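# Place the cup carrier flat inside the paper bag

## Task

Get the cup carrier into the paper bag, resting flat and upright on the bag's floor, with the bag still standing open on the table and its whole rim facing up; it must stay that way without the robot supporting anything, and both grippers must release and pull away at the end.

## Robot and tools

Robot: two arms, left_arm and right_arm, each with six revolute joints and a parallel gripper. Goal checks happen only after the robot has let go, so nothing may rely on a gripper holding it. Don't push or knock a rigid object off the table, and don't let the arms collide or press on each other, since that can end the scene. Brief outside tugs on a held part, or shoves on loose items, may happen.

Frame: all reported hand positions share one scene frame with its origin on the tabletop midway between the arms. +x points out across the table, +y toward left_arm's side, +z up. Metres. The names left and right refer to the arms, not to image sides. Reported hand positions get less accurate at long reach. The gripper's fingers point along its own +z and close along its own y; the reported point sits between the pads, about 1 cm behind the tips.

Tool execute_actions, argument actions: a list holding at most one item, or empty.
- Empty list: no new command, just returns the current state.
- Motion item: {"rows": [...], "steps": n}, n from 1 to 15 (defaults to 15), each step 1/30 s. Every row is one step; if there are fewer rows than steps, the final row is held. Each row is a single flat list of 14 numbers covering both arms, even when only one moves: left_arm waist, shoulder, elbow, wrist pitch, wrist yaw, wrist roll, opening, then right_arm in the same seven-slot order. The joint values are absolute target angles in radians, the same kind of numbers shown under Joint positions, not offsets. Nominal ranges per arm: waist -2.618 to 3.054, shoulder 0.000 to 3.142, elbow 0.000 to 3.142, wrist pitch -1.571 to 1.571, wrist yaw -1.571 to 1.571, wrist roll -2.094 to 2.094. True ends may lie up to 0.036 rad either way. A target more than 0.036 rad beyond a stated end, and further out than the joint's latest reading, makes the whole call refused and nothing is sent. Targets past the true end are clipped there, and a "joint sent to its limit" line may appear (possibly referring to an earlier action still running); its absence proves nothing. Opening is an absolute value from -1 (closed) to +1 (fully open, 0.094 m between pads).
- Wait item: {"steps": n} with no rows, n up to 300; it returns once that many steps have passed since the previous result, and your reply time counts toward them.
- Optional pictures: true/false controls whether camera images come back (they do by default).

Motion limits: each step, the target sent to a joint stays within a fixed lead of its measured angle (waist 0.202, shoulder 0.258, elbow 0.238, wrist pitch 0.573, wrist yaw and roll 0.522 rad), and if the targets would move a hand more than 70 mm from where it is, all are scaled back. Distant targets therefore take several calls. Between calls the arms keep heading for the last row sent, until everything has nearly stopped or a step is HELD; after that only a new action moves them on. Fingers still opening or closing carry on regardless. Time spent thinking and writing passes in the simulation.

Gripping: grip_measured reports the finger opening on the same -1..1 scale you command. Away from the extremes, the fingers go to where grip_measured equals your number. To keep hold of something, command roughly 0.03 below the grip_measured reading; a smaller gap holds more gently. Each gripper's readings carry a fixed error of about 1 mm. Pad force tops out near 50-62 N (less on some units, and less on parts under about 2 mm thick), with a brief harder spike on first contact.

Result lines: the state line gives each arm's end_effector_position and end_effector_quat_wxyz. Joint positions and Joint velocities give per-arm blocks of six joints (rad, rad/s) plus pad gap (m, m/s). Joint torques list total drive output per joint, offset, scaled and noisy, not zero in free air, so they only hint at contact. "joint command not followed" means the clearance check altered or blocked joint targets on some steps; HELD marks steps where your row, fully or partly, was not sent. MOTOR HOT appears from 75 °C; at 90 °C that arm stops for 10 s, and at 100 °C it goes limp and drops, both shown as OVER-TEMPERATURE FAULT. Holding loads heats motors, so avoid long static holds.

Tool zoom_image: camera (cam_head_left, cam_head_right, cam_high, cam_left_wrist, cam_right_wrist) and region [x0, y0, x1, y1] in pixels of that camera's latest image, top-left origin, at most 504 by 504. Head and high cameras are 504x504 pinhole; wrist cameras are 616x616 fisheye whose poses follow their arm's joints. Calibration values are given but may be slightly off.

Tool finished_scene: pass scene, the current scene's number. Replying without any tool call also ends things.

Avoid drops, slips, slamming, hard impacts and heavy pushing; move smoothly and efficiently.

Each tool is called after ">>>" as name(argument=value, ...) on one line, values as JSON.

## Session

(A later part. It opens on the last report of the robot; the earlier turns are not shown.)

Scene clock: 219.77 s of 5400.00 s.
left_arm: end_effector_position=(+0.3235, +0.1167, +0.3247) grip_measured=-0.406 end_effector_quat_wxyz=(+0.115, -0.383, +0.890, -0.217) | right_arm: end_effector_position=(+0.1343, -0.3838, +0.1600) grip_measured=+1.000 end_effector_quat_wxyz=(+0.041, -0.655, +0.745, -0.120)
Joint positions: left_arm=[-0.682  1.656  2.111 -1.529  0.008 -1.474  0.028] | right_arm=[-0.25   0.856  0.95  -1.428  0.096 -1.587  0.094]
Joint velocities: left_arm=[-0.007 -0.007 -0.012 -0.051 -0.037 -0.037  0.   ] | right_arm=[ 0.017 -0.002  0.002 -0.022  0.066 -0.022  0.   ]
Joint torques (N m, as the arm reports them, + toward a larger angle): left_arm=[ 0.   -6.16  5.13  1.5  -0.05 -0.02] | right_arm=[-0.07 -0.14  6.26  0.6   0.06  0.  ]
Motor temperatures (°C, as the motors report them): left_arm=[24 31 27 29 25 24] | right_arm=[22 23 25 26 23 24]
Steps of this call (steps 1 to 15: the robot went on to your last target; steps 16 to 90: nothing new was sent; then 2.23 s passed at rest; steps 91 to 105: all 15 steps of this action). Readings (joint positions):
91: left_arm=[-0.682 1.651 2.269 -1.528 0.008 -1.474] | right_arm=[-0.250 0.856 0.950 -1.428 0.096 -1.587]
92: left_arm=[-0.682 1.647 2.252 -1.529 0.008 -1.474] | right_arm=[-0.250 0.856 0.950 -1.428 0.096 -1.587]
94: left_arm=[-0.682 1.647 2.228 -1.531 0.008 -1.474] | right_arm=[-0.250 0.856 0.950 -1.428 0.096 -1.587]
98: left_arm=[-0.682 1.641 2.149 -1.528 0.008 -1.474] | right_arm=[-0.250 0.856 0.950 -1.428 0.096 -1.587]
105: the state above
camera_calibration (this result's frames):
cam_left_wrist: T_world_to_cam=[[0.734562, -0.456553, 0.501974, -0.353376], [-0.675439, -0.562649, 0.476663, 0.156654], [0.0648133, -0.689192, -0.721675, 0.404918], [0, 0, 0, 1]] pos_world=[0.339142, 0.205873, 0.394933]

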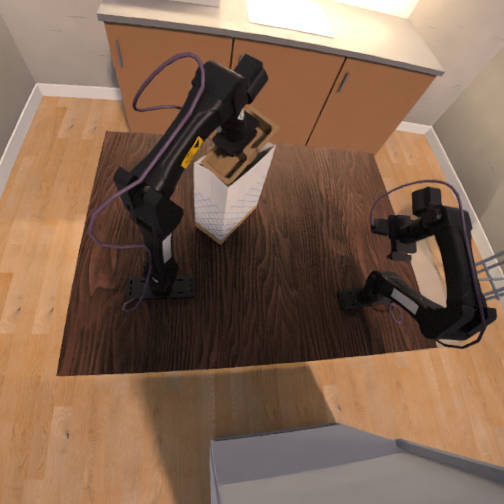

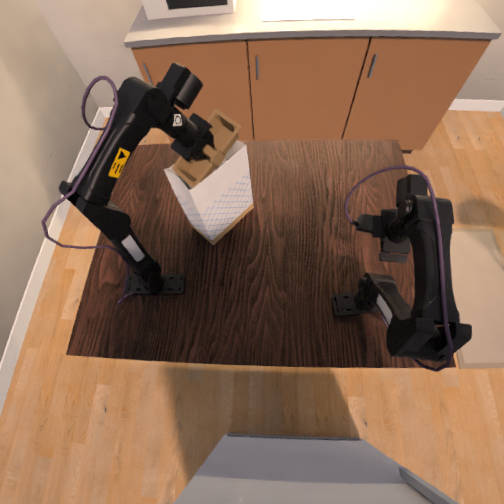

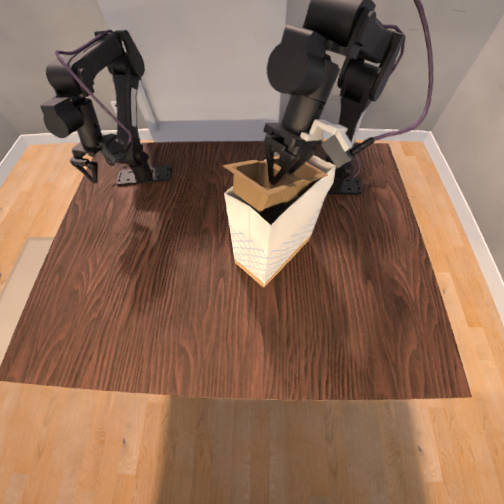

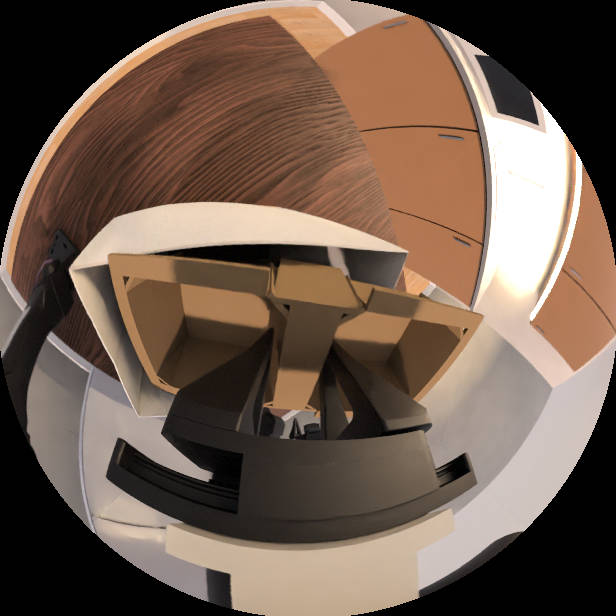

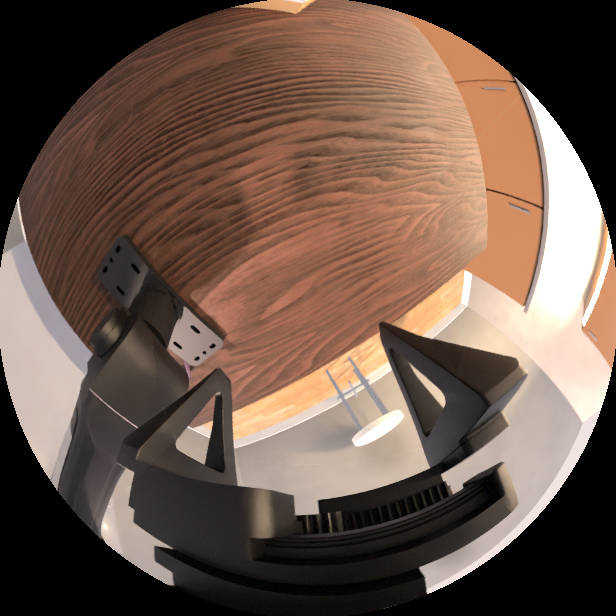

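>>> execute_actions(actions=[{"rows":[[-0.68,1.6,2.08,-1.54,0,-1.48,-0.46,-0.25,0.856,0.95,-1.428,0.096,-1.587,1],[-0.68,1.6,2.08,-1.54,0,-1.48,-0.46,-0.25,0.856,0.95,-1.428,0.096,-1.587,1],[-0.68,1.6,2.08,-1.54,0,-1.48,-0.46,-0.25,0.856,0.95,-1.428,0.096,-1.587,1],[-0.68,1.6,2.08,-1.54,0,-1.48,-0.46,-0.25,0.856,0.95,-1.428,0.096,-1.587,1],[-0.68,1.6,2.08,-1.54,0,-1.48,-0.46,-0.25,0.856,0.95,-1.428,0.096,-1.587,1],[-0.68,1.6,2.08,-1.54,0,-1.48,-0.46,-0.25,0.856,0.95,-1.428,0.096,-1.587,1],[-0.68,1.61,1.97,-1.54,0,-1.48,-0.46,-0.25,0.856,0.95,-1.428,0.096,-1.587,1]]}])

Scene clock: 227.07 s of 5400.00 s.
left_arm: end_effector_position=(+0.3106, +0.1273, +0.3011) grip_measured=-0.406 end_effector_quat_wxyz=(+0.098, -0.387, +0.898, -0.184) | right_arm: end_effector_position=(+0.1343, -0.3838, +0.1600) grip_measured=+1.000 end_effector_quat_wxyz=(+0.041, -0.655, +0.745, -0.120)
Joint positions: left_arm=[-0.682  1.611  1.987 -1.526  0.006 -1.474  0.028] | right_arm=[-0.25   0.856  0.95  -1.428  0.096 -1.587  0.094]
Joint velocities: left_arm=[-0.032  0.007 -0.022 -0.007 -0.007 -0.022 -0.001] | right_arm=[ 0.007 -0.012  0.007 -0.037 -0.007 -0.022  0.   ]
Joint torques (N m, as the arm reports them, + toward a larger angle): left_arm=[ 0.07 -5.56  4.78  1.34 -0.03 -0.02] | right_arm=[ 0.06 -0.06  6.34  0.61  0.09 -0.02]
Motor temperatures (°C, as the motors report them): left_arm=[24 32 27 29 25 24] | right_arm=[22 23 25 26 23 24]
Steps of this call (steps 1 to 15: the robot went on to your last target; steps 16 to 90: nothing new was sent; then 3.80 s passed at rest; steps 91 to 105: all 15 steps of this action). Readings (joint positions):
91: left_arm=[-0.682 1.652 2.108 -1.528 0.008 -1.474] | right_arm=[-0.250 0.856 0.950 -1.428 0.096 -1.587]
92: left_arm=[-0.682 1.647 2.102 -1.528 0.008 -1.474] | right_arm=[-0.250 0.856 0.950 -1.428 0.096 -1.587]
94: left_arm=[-0.682 1.635 2.097 -1.528 0.008 -1.474] | right_arm=[-0.250 0.856 0.950 -1.428 0.096 -1.587]
98: left_arm=[-0.682 1.607 2.049 -1.519 0.008 -1.474] | right_arm=[-0.250 0.856 0.950 -1.428 0.096 -1.587]
105: the state above
camera_calibration (this result's frames):
cam_left_wrist: T_world_to_cam=[[0.762827, -0.478569, 0.434819, -0.312948], [-0.646233, -0.587006, 0.487654, 0.155881], [0.0218645, -0.65299, -0.757051, 0.415407], [0, 0, 0, 1]] pos_world=[0.330378, 0.212992, 0.374543]

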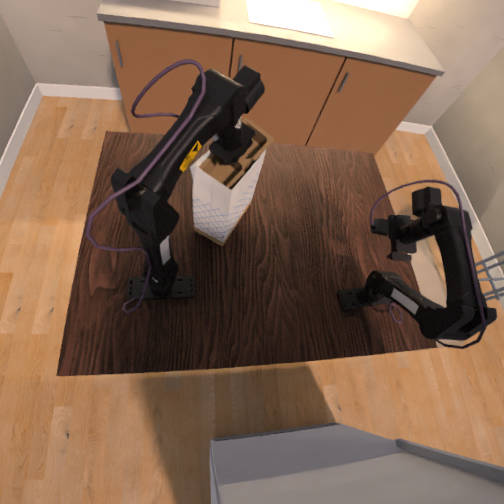

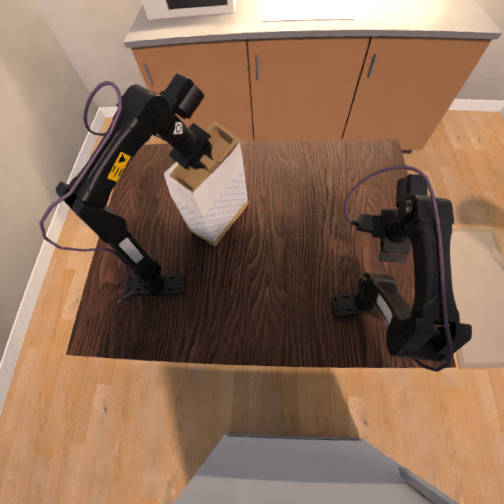

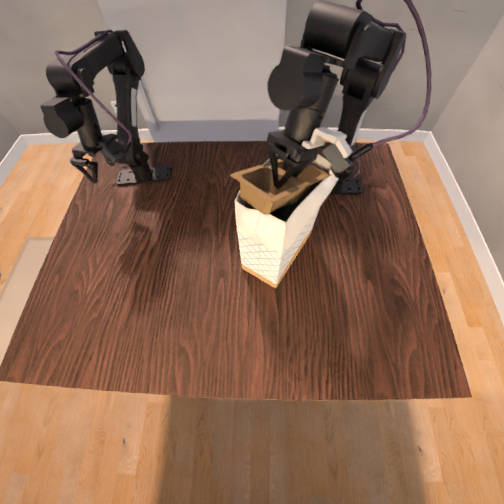

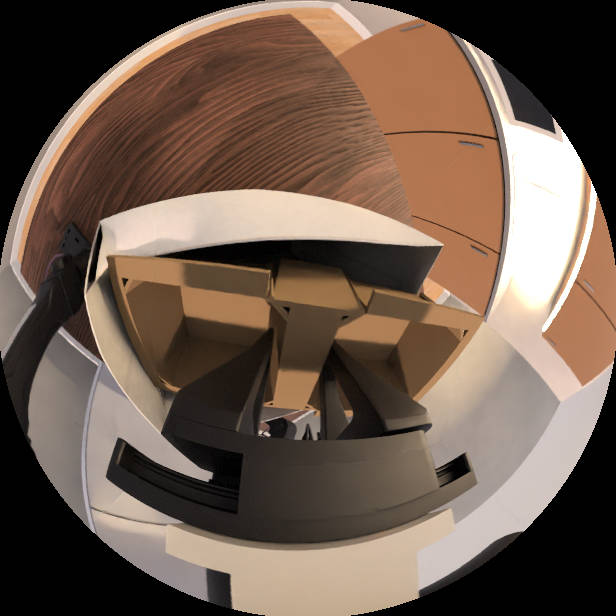

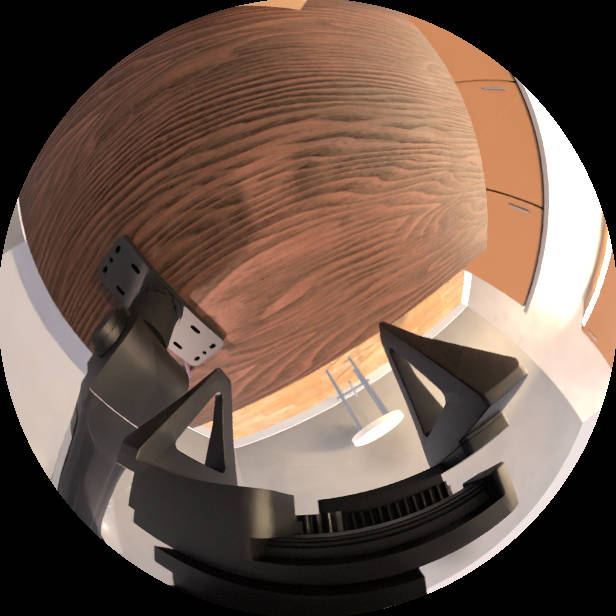

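>>> execute_actions(actions=[{"rows":[[-0.68,1.61,1.93,-1.54,0,-1.48,-0.46,-0.25,0.856,0.95,-1.428,0.096,-1.587,1],[-0.68,1.61,1.93,-1.54,0,-1.48,-0.46,-0.25,0.856,0.95,-1.428,0.096,-1.587,1],[-0.68,1.61,1.93,-1.54,0,-1.48,-0.46,-0.25,0.856,0.95,-1.428,0.096,-1.587,1],[-0.68,1.61,1.93,-1.54,0,-1.48,-0.46,-0.25,0.856,0.95,-1.428,0.096,-1.587,1],[-0.68,1.62,1.87,-1.54,0,-1.48,-0.46,-0.25,0.856,0.95,-1.428,0.096,-1.587,1]]}])

>>> zoom_image(camera="cam_high", region=[200,120,400,300])

Scene clock: 236.67 s of 5400.00 s.
left_arm: end_effector_position=(+0.3046, +0.1320, +0.2705) grip_measured=-0.406 end_effector_quat_wxyz=(+0.075, -0.391, +0.906, -0.142) | right_arm: end_effector_position=(+0.1343, -0.3838, +0.1600) grip_measured=+1.000 end_effector_quat_wxyz=(+0.041, -0.655, +0.745, -0.120)
Joint positions: left_arm=[-0.682  1.616  1.889 -1.522  0.006 -1.474  0.028] | right_arm=[-0.25   0.856  0.95  -1.428  0.096 -1.587  0.094]
Joint velocities: left_arm=[-0.002  0.002 -0.017  0.022 -0.037  0.007 -0.001] | right_arm=[ 0.007 -0.007  0.007 -0.007 -0.007  0.051  0.   ]
Joint torques (N m, as the arm reports them, + toward a larger angle): left_arm=[ 0.09 -5.14  4.98  1.15 -0.06 -0.01] | right_arm=[-0.03 -0.18  6.36  0.6   0.08 -0.03]
Motor temperatures (°C, as the motors report them): left_arm=[24 32 27 28 25 24] | right_arm=[22 23 25 26 23 24]
Steps of this call (steps 1 to 15: the robot went on to your last target; steps 16 to 90: nothing new was sent; then 6.10 s passed at rest; steps 91 to 105: all 15 steps of this action). Readings (joint positions):
91: left_arm=[-0.682 1.611 1.981 -1.525 0.006 -1.474] | right_arm=[-0.250 0.856 0.950 -1.428 0.096 -1.587]
92: left_arm=[-0.682 1.611 1.974 -1.525 0.006 -1.474] | right_arm=[-0.250 0.856 0.950 -1.428 0.096 -1.587]
94: left_arm=[-0.682 1.611 1.959 -1.525 0.006 -1.474] | right_arm=[-0.250 0.856 0.950 -1.428 0.096 -1.587]
98: left_arm=[-0.682 1.613 1.900 -1.522 0.006 -1.474] | right_arm=[-0.250 0.856 0.950 -1.428 0.096 -1.587]
105: the state above
camera_calibration (this result's frames):
cam_left_wrist: T_world_to_cam=[[0.793271, -0.501689, 0.345006, -0.274722], [-0.607674, -0.616867, 0.500208, 0.158479], [-0.038126, -0.606451, -0.794206, 0.417559], [0, 0, 0, 1]] pos_world=[0.330152, 0.213165, 0.347136]

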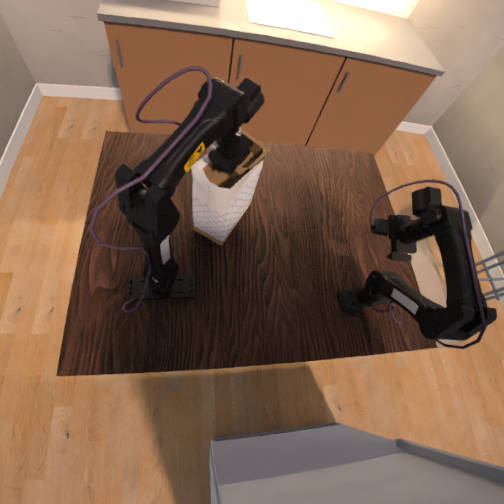

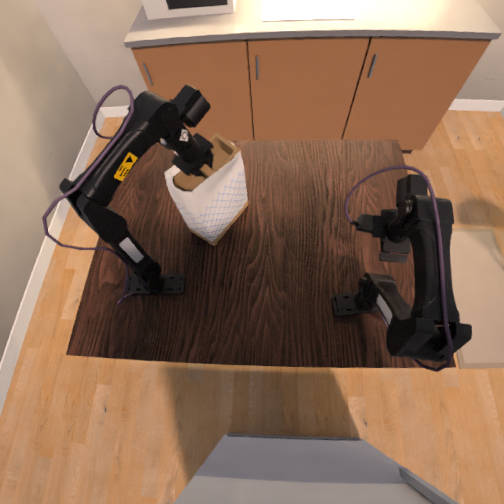

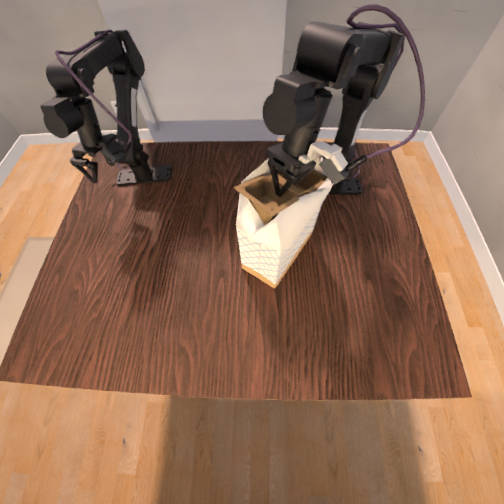

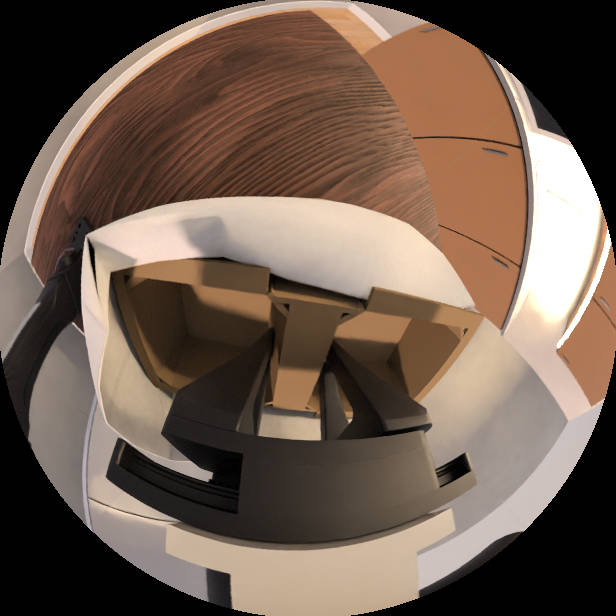

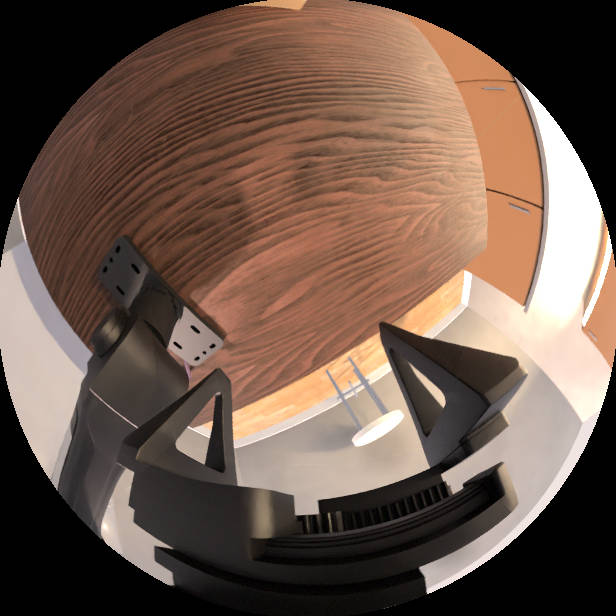

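Region (200, 120, 400, 300) of cam_high's 504x504 image, scaled by 2.520, with more detail than that image has; it fills the top 454 rows of this view, and the rest is white.

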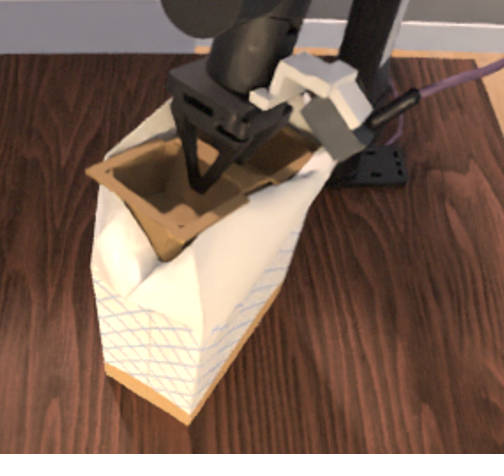

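>>> execute_actions(actions=[{"rows":[[-0.68,1.6,2.0,-1.54,0,-1.48,-0.46,-0.25,0.856,0.95,-1.428,0.096,-1.587,1],[-0.68,1.6,2.0,-1.54,0,-1.48,-0.46,-0.25,0.856,0.95,-1.428,0.096,-1.587,1],[-0.68,1.6,2.0,-1.54,0,-1.48,-0.46,-0.25,0.856,0.95,-1.428,0.096,-1.587,1],[-0.68,1.58,2.12,-1.54,0,-1.48,-0.46,-0.25,0.856,0.95,-1.428,0.096,-1.587,1],[-0.68,1.58,2.12,-1.54,0,-1.48,-0.46,-0.25,0.856,0.95,-1.428,0.096,-1.587,1],[-0.68,1.58,2.12,-1.54,0,-1.48,-0.46,-0.25,0.856,0.95,-1.428,0.096,-1.587,1],[-0.68,1.52,2.0,-1.4,0,-1.48,-0.46,-0.25,0.856,0.95,-1.428,0.096,-1.587,1],[-0.68,1.52,2.0,-1.4,0,-1.48,-0.46,-0.25,0.856,0.95,-1.428,0.096,-1.587,1],[-0.68,1.52,2.0,-1.4,0,-1.48,-0.46,-0.25,0.856,0.95,-1.428,0.096,-1.587,1],[-0.68,1.46,1.85,-1.25,0,-1.48,-0.46,-0.25,0.856,0.95,-1.428,0.096,-1.587,1],[-0.68,1.46,1.85,-1.25,0,-1.48,-0.46,-0.25,0.856,0.95,-1.428,0.096,-1.587,1],[-0.68,1.4,1.72,-1.1,0,-1.48,-0.46,-0.25,0.856,0.95,-1.428,0.096,-1.587,1]]}], pictures=false)

>>> execute_actions(actions=[{"rows":[[-0.68,1.4,1.72,-1.1,0,-1.48,-0.46,-0.25,0.856,0.95,-1.428,0.096,-1.587,1]]}])

Scene clock: 252.17 s of 5400.00 s.
left_arm: end_effector_position=(+0.3147, +0.1241, +0.3258) grip_measured=-0.406 end_effector_quat_wxyz=(+0.158, -0.373, +0.866, -0.292) | right_arm: end_effector_position=(+0.1343, -0.3838, +0.1600) grip_measured=+1.000 end_effector_quat_wxyz=(+0.041, -0.655, +0.745, -0.120)
Joint positions: left_arm=[-0.682  1.41   1.759 -1.243  0.006 -1.475  0.028] | right_arm=[-0.25   0.856  0.95  -1.428  0.096 -1.587  0.094]
Joint velocities: left_arm=[-0.007 -0.002 -0.53   0.623  0.125 -0.007 -0.   ] | right_arm=[ 0.002  0.007 -0.022 -0.051 -0.022  0.051  0.   ]
Joint torques (N m, as the arm reports them, + toward a larger angle): left_arm=[-0.07 -4.87  6.1   2.66 -0.01  0.  ] | right_arm=[-0.05 -0.21  6.28  0.6   0.05 -0.02]
Motor temperatures (°C, as the motors report them): left_arm=[24 32 27 28 25 24] | right_arm=[22 23 25 26 23 24]
Steps of this call (steps 1 to 15: the robot went on to your last target; steps 16 to 90: nothing new was sent; then 12.00 s passed at rest; steps 91 to 105: all 15 steps of this action). Readings (joint positions):
91: left_arm=[-0.682 1.618 1.904 -1.527 0.006 -1.474] | right_arm=[-0.250 0.856 0.950 -1.428 0.096 -1.587]
92: left_arm=[-0.682 1.620 1.923 -1.528 0.006 -1.474] | right_arm=[-0.250 0.856 0.950 -1.428 0.096 -1.587]
94: left_arm=[-0.682 1.619 1.978 -1.537 0.006 -1.474] | right_arm=[-0.250 0.856 0.950 -1.428 0.096 -1.587]
98: left_arm=[-0.682 1.570 2.041 -1.479 0.006 -1.474] | right_arm=[-0.250 0.856 0.950 -1.428 0.096 -1.587]
105: the state above

Scene clock: 252.67 s of 5400.00 s.
left_arm: end_effector_position=(+0.3316, +0.1110, +0.3334) grip_measured=-0.406 end_effector_quat_wxyz=(+0.178, -0.367, +0.852, -0.329) | right_arm: end_effector_position=(+0.1343, -0.3838, +0.1600) grip_measured=+1.000 end_effector_quat_wxyz=(+0.041, -0.655, +0.745, -0.120)
Joint positions: left_arm=[-0.682  1.411  1.728 -1.121  0.006 -1.475  0.028] | right_arm=[-0.25   0.856  0.95  -1.428  0.096 -1.587  0.094]
Joint velocities: left_arm=[-0.017 -0.007  0.007 -0.007  0.037 -0.007  0.   ] | right_arm=[ 0.007 -0.002 -0.012  0.022  0.007  0.081  0.   ]
Joint torques (N m, as the arm reports them, + toward a larger angle): left_arm=[ 0.06 -5.1   6.28  2.37 -0.04 -0.01] | right_arm=[-0.04 -0.09  6.4   0.62  0.07 -0.05]
Motor temperatures (°C, as the motors report them): left_arm=[24 32 27 28 25 24] | right_arm=[22 23 25 26 23 24]
Steps of this call (steps 1 to 15: all 15 steps of this action). Readings (joint positions):
1: left_arm=[-0.682 1.410 1.744 -1.221 0.006 -1.475] | right_arm=[-0.250 0.856 0.950 -1.428 0.096 -1.587]
2: left_arm=[-0.682 1.411 1.733 -1.202 0.006 -1.475] | right_arm=[-0.250 0.856 0.950 -1.428 0.096 -1.587]
4: left_arm=[-0.682 1.411 1.728 -1.175 0.006 -1.475] | right_arm=[-0.250 0.856 0.950 -1.428 0.096 -1.587]
8: left_arm=[-0.682 1.411 1.728 -1.138 0.006 -1.475] | right_arm=[-0.250 0.856 0.950 -1.428 0.096 -1.587]
15: the state above
camera_calibration (this result's frames):
cam_left_wrist: T_world_to_cam=[[0.604952, -0.354746, 0.712873, -0.404951], [-0.769258, -0.49155, 0.408192, 0.200846], [0.205608, -0.79532, -0.570255, 0.321337], [0, 0, 0, 1]] pos_world=[0.333409, 0.210637, 0.389938]

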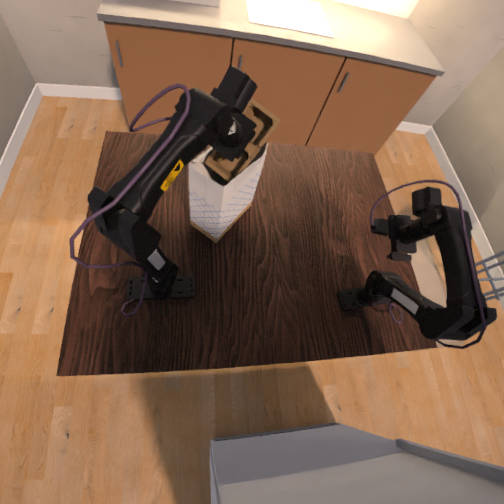

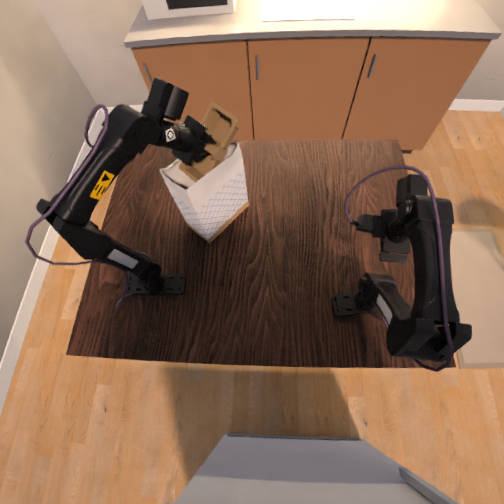

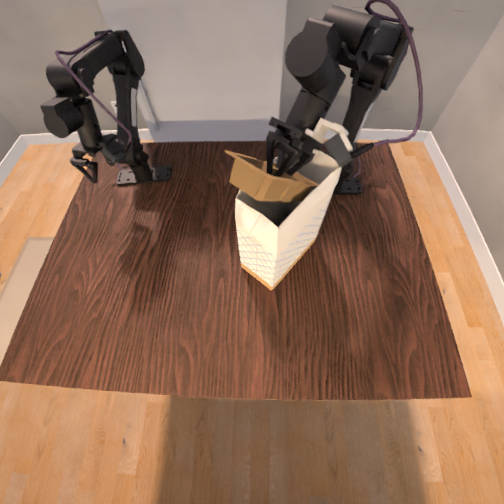

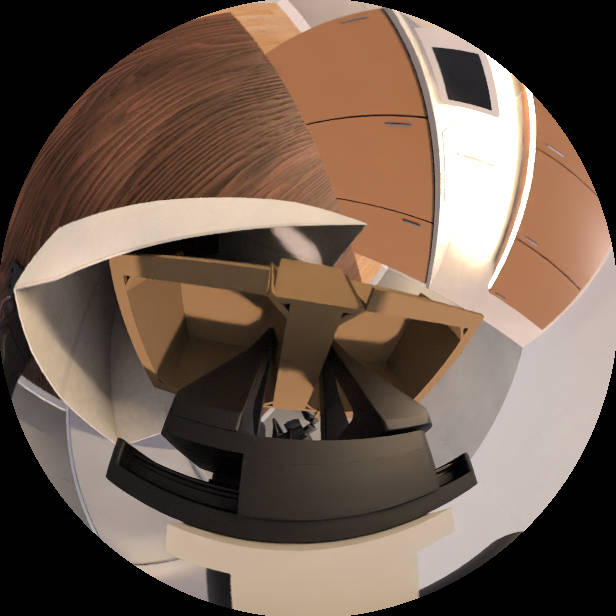

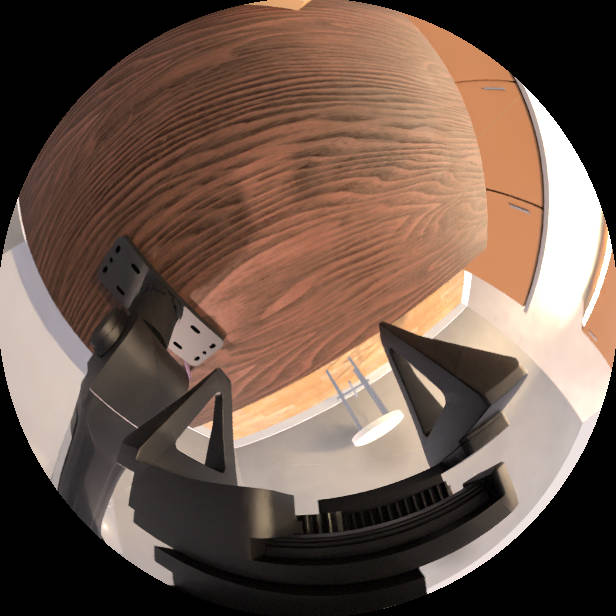

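>>> execute_actions(actions=[{"rows":[[-0.68,1.34,1.63,-1.08,0,-1.48,-0.46,-0.25,0.856,0.95,-1.428,0.096,-1.587,1],[-0.68,1.34,1.63,-1.08,0,-1.48,-0.46,-0.25,0.856,0.95,-1.428,0.096,-1.587,1],[-0.68,1.34,1.63,-1.08,0,-1.48,-0.46,-0.25,0.856,0.95,-1.428,0.096,-1.587,1],[-0.68,1.34,1.63,-1.08,0,-1.48,-0.46,-0.25,0.856,0.95,-1.428,0.096,-1.587,1],[-0.68,1.34,1.63,-1.08,0,-1.48,-0.46,-0.25,0.856,0.95,-1.428,0.096,-1.587,1],[-0.68,1.27,1.52,-1.05,0,-1.48,-0.46,-0.25,0.856,0.95,-1.428,0.096,-1.587,1]]}])

Scene clock: 261.30 s of 5400.00 s.
left_arm: end_effector_position=(+0.3119, +0.1263, +0.3065) grip_measured=-0.406 end_effector_quat_wxyz=(+0.173, -0.369, +0.856, -0.320) | right_arm: end_effector_position=(+0.1343, -0.3838, +0.1600) grip_measured=+1.000 end_effector_quat_wxyz=(+0.041, -0.655, +0.745, -0.120)
Joint positions: left_arm=[-0.682  1.293  1.535 -1.068  0.006 -1.475  0.028] | right_arm=[-0.25   0.856  0.95  -1.428  0.096 -1.587  0.094]
Joint velocities: left_arm=[-0.007 -0.007  0.007 -0.051 -0.037  0.051  0.   ] | right_arm=[-0.007 -0.007 -0.002 -0.007  0.007 -0.051  0.   ]
Joint torques (N m, as the arm reports them, + toward a larger angle): left_arm=[ 0.09 -5.08  5.88  2.3  -0.04 -0.01] | right_arm=[-0.13 -0.22  6.35  0.61  0.1  -0.05]
Motor temperatures (°C, as the motors report them): left_arm=[24 32 27 29 25 24] | right_arm=[22 23 25 26 23 24]
Steps of this call (steps 1 to 15: the robot went on to your last target; steps 16 to 90: nothing new was sent; then 5.13 s passed at rest; steps 91 to 105: all 15 steps of this action). Readings (joint positions):
91: left_arm=[-0.682 1.402 1.710 -1.103 0.006 -1.475] | right_arm=[-0.250 0.856 0.950 -1.428 0.096 -1.587]
92: left_arm=[-0.682 1.388 1.685 -1.095 0.006 -1.475] | right_arm=[-0.250 0.856 0.950 -1.428 0.096 -1.587]
94: left_arm=[-0.682 1.370 1.653 -1.096 0.006 -1.475] | right_arm=[-0.250 0.856 0.950 -1.428 0.096 -1.587]
98: left_arm=[-0.682 1.314 1.560 -1.066 0.006 -1.475] | right_arm=[-0.250 0.856 0.950 -1.428 0.096 -1.587]
105: the state above
camera_calibration (this result's frames):
cam_left_wrist: T_world_to_cam=[[0.617497, -0.363989, 0.697287, -0.366335], [-0.761855, -0.497258, 0.415103, 0.200484], [0.195639, -0.787557, -0.584362, 0.328639], [0, 0, 0, 1]] pos_world=[0.314656, 0.225172, 0.364264]

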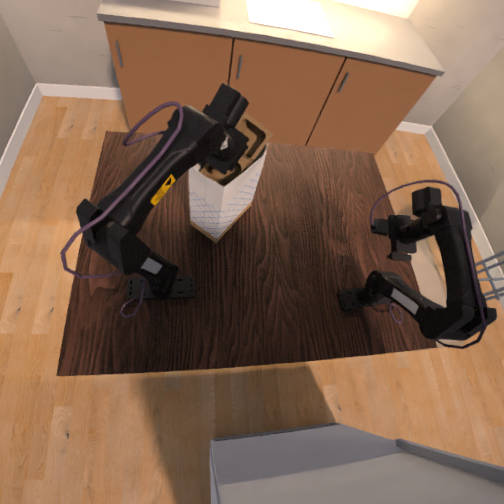

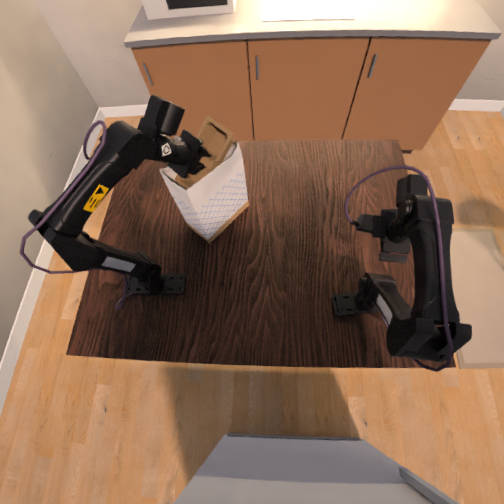

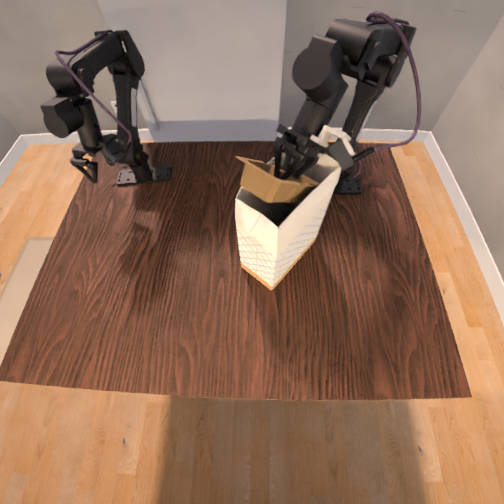

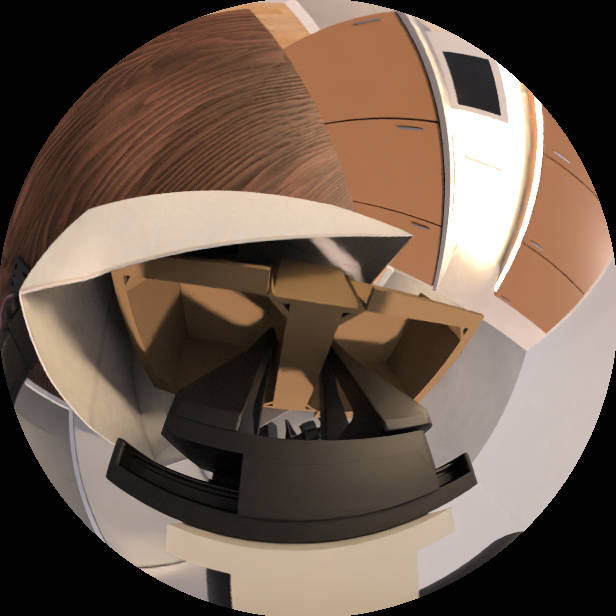

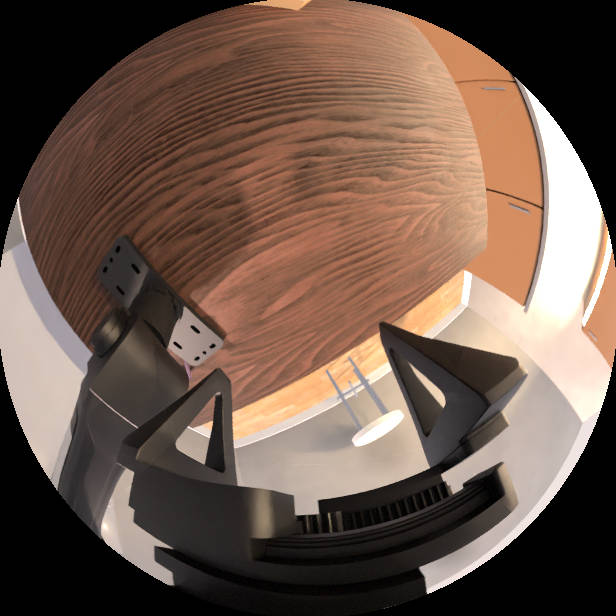

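>>> execute_actions(actions=[{"rows":[[-0.68,1.22,1.46,-1.05,0,-1.48,-0.46,-0.25,0.856,0.95,-1.428,0.096,-1.587,1],[-0.68,1.22,1.46,-1.05,0,-1.48,-0.46,-0.25,0.856,0.95,-1.428,0.096,-1.587,1],[-0.68,1.22,1.46,-1.05,0,-1.48,-0.46,-0.25,0.856,0.95,-1.428,0.096,-1.587,1],[-0.68,1.22,1.46,-1.05,0,-1.48,-0.46,-0.25,0.856,0.95,-1.428,0.096,-1.587,1],[-0.68,1.15,1.38,-1.05,0,-1.48,-0.46,-0.25,0.856,0.95,-1.428,0.096,-1.587,1]]}])

>>> zoom_image(camera="cam_high", region=[200,120,400,300])

Scene clock: 273.57 s of 5400.00 s.
left_arm: end_effector_position=(+0.2887, +0.1442, +0.2931) grip_measured=-0.406 end_effector_quat_wxyz=(+0.174, -0.369, +0.855, -0.321) | right_arm: end_effector_position=(+0.1343, -0.3838, +0.1600) grip_measured=+1.000 end_effector_quat_wxyz=(+0.041, -0.655, +0.745, -0.120)
Joint positions: left_arm=[-0.682  1.168  1.397 -1.053  0.006 -1.476  0.028] | right_arm=[-0.25   0.856  0.95  -1.428  0.096 -1.587  0.094]
Joint velocities: left_arm=[ 0.007  0.007 -0.017  0.022 -0.022 -0.022 -0.   ] | right_arm=[-0.012 -0.002 -0.002 -0.081 -0.007 -0.022  0.   ]
Joint torques (N m, as the arm reports them, + toward a larger angle): left_arm=[ 0.11 -3.87  5.81  2.16 -0.04 -0.01] | right_arm=[ 0.02 -0.3   6.34  0.62  0.1  -0.01]
Motor temperatures (°C, as the motors report them): left_arm=[24 32 27 30 25 24] | right_arm=[22 23 25 26 23 24]
Steps of this call (steps 1 to 15: the robot went on to your last target; steps 16 to 90: nothing new was sent; then 8.77 s passed at rest; steps 91 to 105: all 15 steps of this action). Readings (joint positions):
91: left_arm=[-0.682 1.285 1.523 -1.058 0.006 -1.475] | right_arm=[-0.250 0.856 0.950 -1.428 0.096 -1.587]
92: left_arm=[-0.682 1.273 1.504 -1.053 0.006 -1.475] | right_arm=[-0.250 0.856 0.950 -1.428 0.096 -1.587]
94: left_arm=[-0.682 1.252 1.480 -1.056 0.006 -1.475] | right_arm=[-0.250 0.856 0.950 -1.428 0.096 -1.587]
98: left_arm=[-0.682 1.182 1.402 -1.050 0.006 -1.476] | right_arm=[-0.250 0.856 0.950 -1.428 0.096 -1.587]
105: the state above
camera_calibration (this result's frames):
cam_left_wrist: T_world_to_cam=[[0.616237, -0.362532, 0.699159, -0.336559], [-0.762525, -0.496709, 0.414531, 0.197628], [0.196997, -0.788575, -0.58253, 0.338667], [0, 0, 0, 1]] pos_world=[0.29138, 0.243214, 0.350669]

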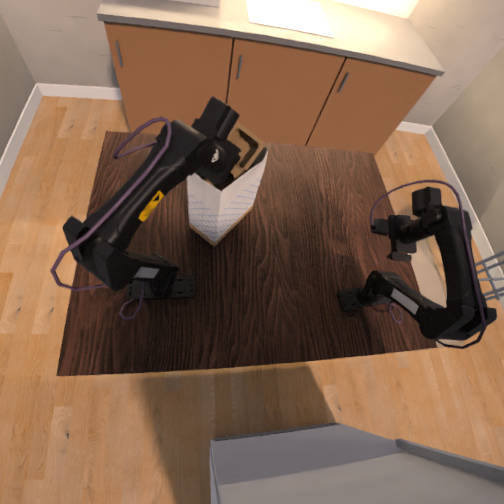

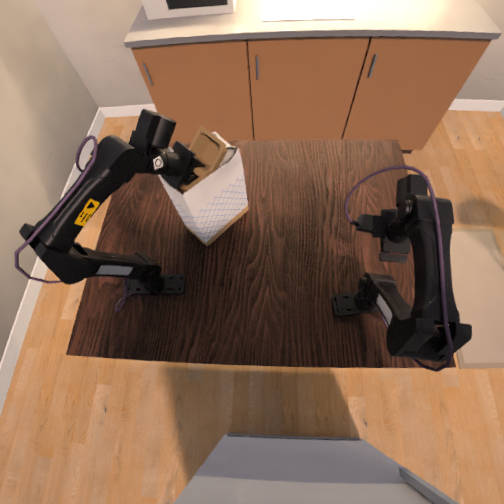

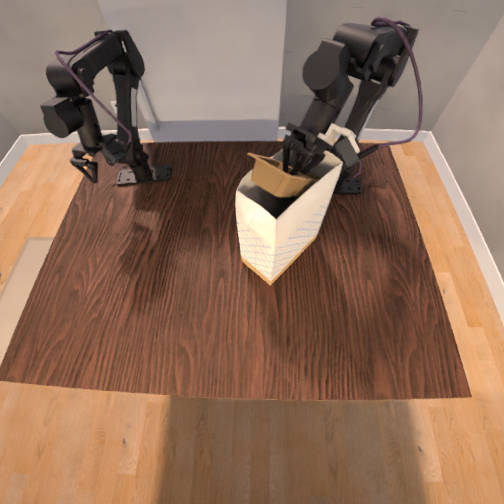

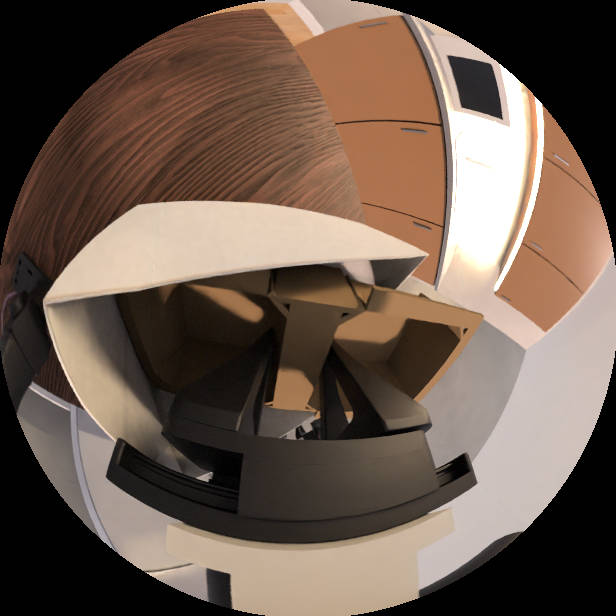

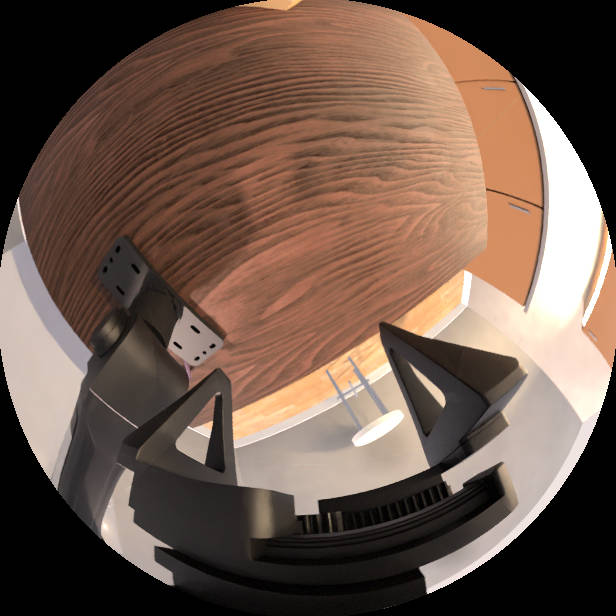

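Region (200, 120, 400, 300) of cam_high's 504x504 image, scaled by 2.520, with more detail than that image has; it fills the top 454 rows of this view, and the rest is white.

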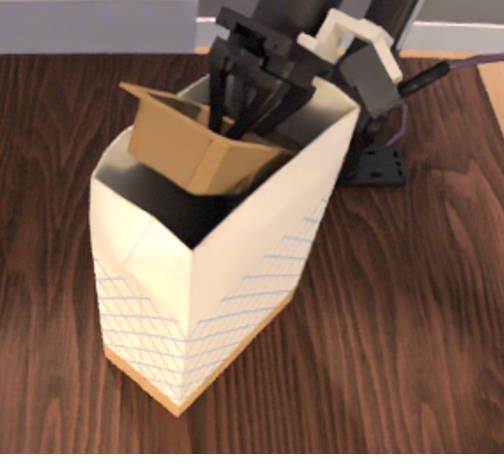

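>>> execute_actions(actions=[{"rows":[[-0.68,1.22,1.45,-1.12,0,-1.48,-0.46,-0.25,0.856,0.95,-1.428,0.096,-1.587,1],[-0.68,1.22,1.45,-1.12,0,-1.48,-0.46,-0.25,0.856,0.95,-1.428,0.096,-1.587,1],[-0.68,1.22,1.45,-1.12,0,-1.48,-0.46,-0.25,0.856,0.95,-1.428,0.096,-1.587,1],[-0.68,1.3,1.52,-1.19,0,-1.48,-0.46,-0.25,0.856,0.95,-1.428,0.096,-1.587,1],[-0.68,1.3,1.52,-1.19,0,-1.48,-0.46,-0.25,0.856,0.95,-1.428,0.096,-1.587,1],[-0.68,1.3,1.52,-1.19,0,-1.48,-0.46,-0.25,0.856,0.95,-1.428,0.096,-1.587,1],[-0.68,1.38,1.59,-1.26,0,-1.48,-0.46,-0.25,0.856,0.95,-1.428,0.096,-1.587,1],[-0.68,1.38,1.59,-1.26,0,-1.48,-0.46,-0.25,0.856,0.95,-1.428,0.096,-1.587,1],[-0.68,1.38,1.59,-1.26,0,-1.48,-0.46,-0.25,0.856,0.95,-1.428,0.096,-1.587,1],[-0.68,1.44,1.655,-1.32,0,-1.48,-0.46,-0.25,0.856,0.95,-1.428,0.096,-1.587,1]]}])

>>> zoom_image(camera="cam_high", region=[200,120,400,300])

Scene clock: 289.07 s of 5400.00 s.
left_arm: end_effector_position=(+0.3068, +0.1302, +0.2604) grip_measured=-0.406 end_effector_quat_wxyz=(+0.112, -0.385, +0.892, -0.210) | right_arm: end_effector_position=(+0.1343, -0.3838, +0.1600) grip_measured=+1.000 end_effector_quat_wxyz=(+0.041, -0.655, +0.745, -0.120)
Joint positions: left_arm=[-0.682  1.445  1.613 -1.259  0.006 -1.476  0.028] | right_arm=[-0.25   0.856  0.95  -1.428  0.096 -1.587  0.094]
Joint velocities: left_arm=[-0.022 -0.002  0.007 -0.3   -0.037 -0.066 -0.001] | right_arm=[ 0.007 -0.017 -0.007 -0.051  0.022  0.022  0.   ]
Joint torques (N m, as the arm reports them, + toward a larger angle): left_arm=[ 0.1  -4.97 10.39  1.28 -0.03 -0.01] | right_arm=[-0.18 -0.22  6.37  0.62  0.07 -0.01]
Motor temperatures (°C, as the motors report them): left_arm=[24 31 27 30 25 24] | right_arm=[22 23 25 26 23 24]
Steps of this call (steps 1 to 15: the robot went on to your last target; steps 16 to 90: nothing new was sent; then 12.00 s passed at rest; steps 91 to 105: all 15 steps of this action). Readings (joint positions):
91: left_arm=[-0.682 1.174 1.402 -1.062 0.006 -1.476] | right_arm=[-0.250 0.856 0.950 -1.428 0.096 -1.587]
92: left_arm=[-0.682 1.182 1.411 -1.072 0.006 -1.476] | right_arm=[-0.250 0.856 0.950 -1.428 0.096 -1.587]
94: left_arm=[-0.682 1.213 1.434 -1.100 0.006 -1.476] | right_arm=[-0.250 0.856 0.950 -1.428 0.096 -1.587]
98: left_arm=[-0.682 1.324 1.526 -1.170 0.006 -1.476] | right_arm=[-0.250 0.856 0.950 -1.428 0.096 -1.587]
105: the state above
camera_calibration (this result's frames):
cam_left_wrist: T_world_to_cam=[[0.741949, -0.459502, 0.488231, -0.300904], [-0.667906, -0.570026, 0.47851, 0.181824], [0.0584278, -0.681122, -0.729835, 0.37196], [0, 0, 0, 1]] pos_world=[0.322964, 0.218728, 0.331376]

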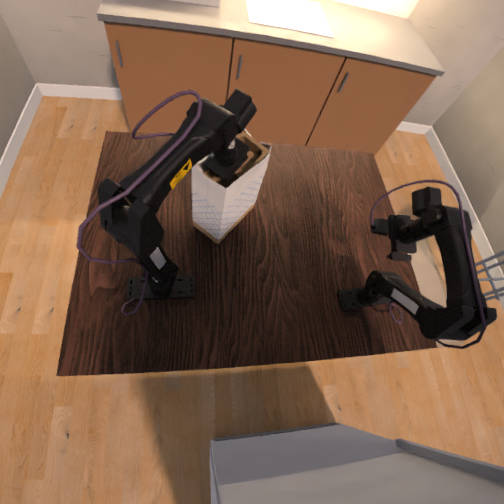

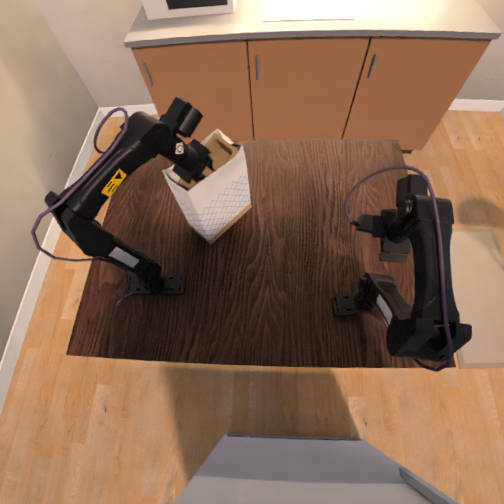

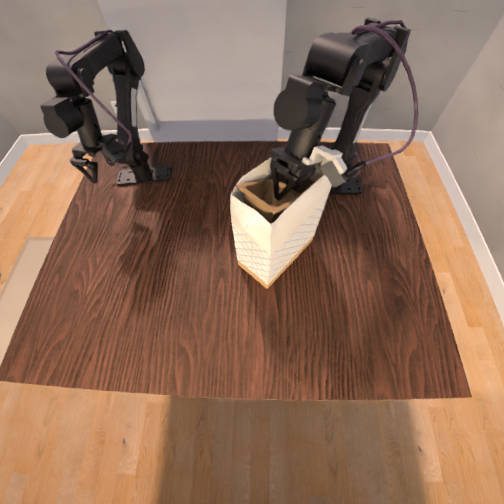

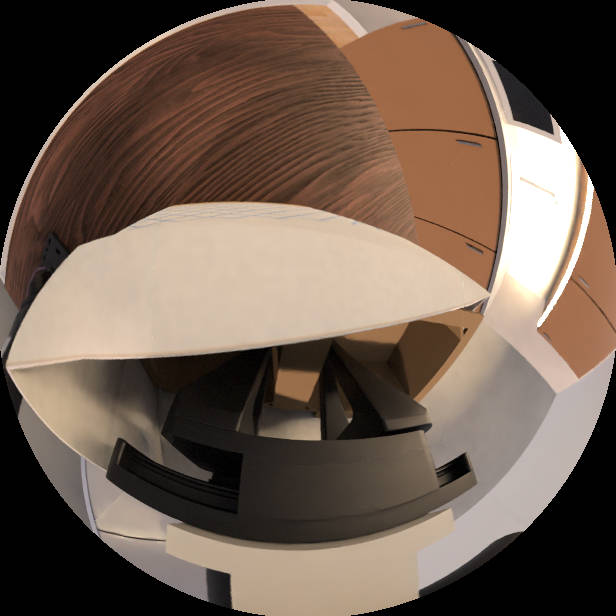

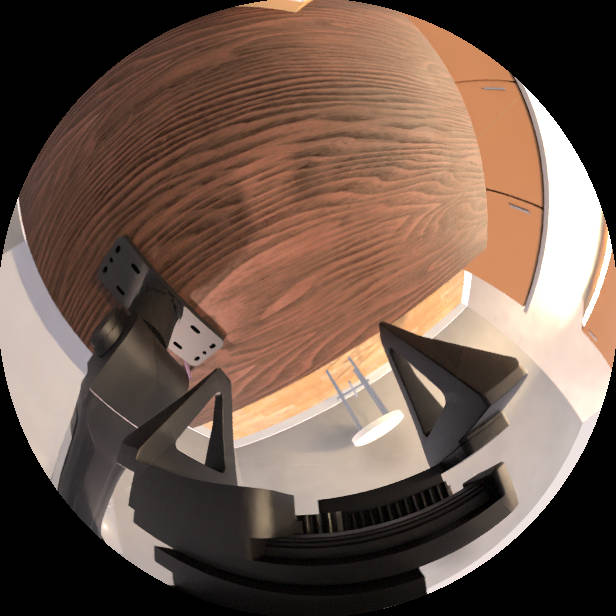

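Region (200, 120, 400, 300) of cam_high's 504x504 image, scaled by 2.520, with more detail than that image has; it fills the top 454 rows of this view, and the rest is white.

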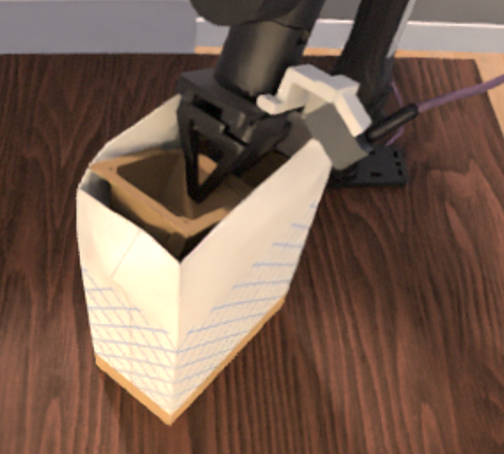

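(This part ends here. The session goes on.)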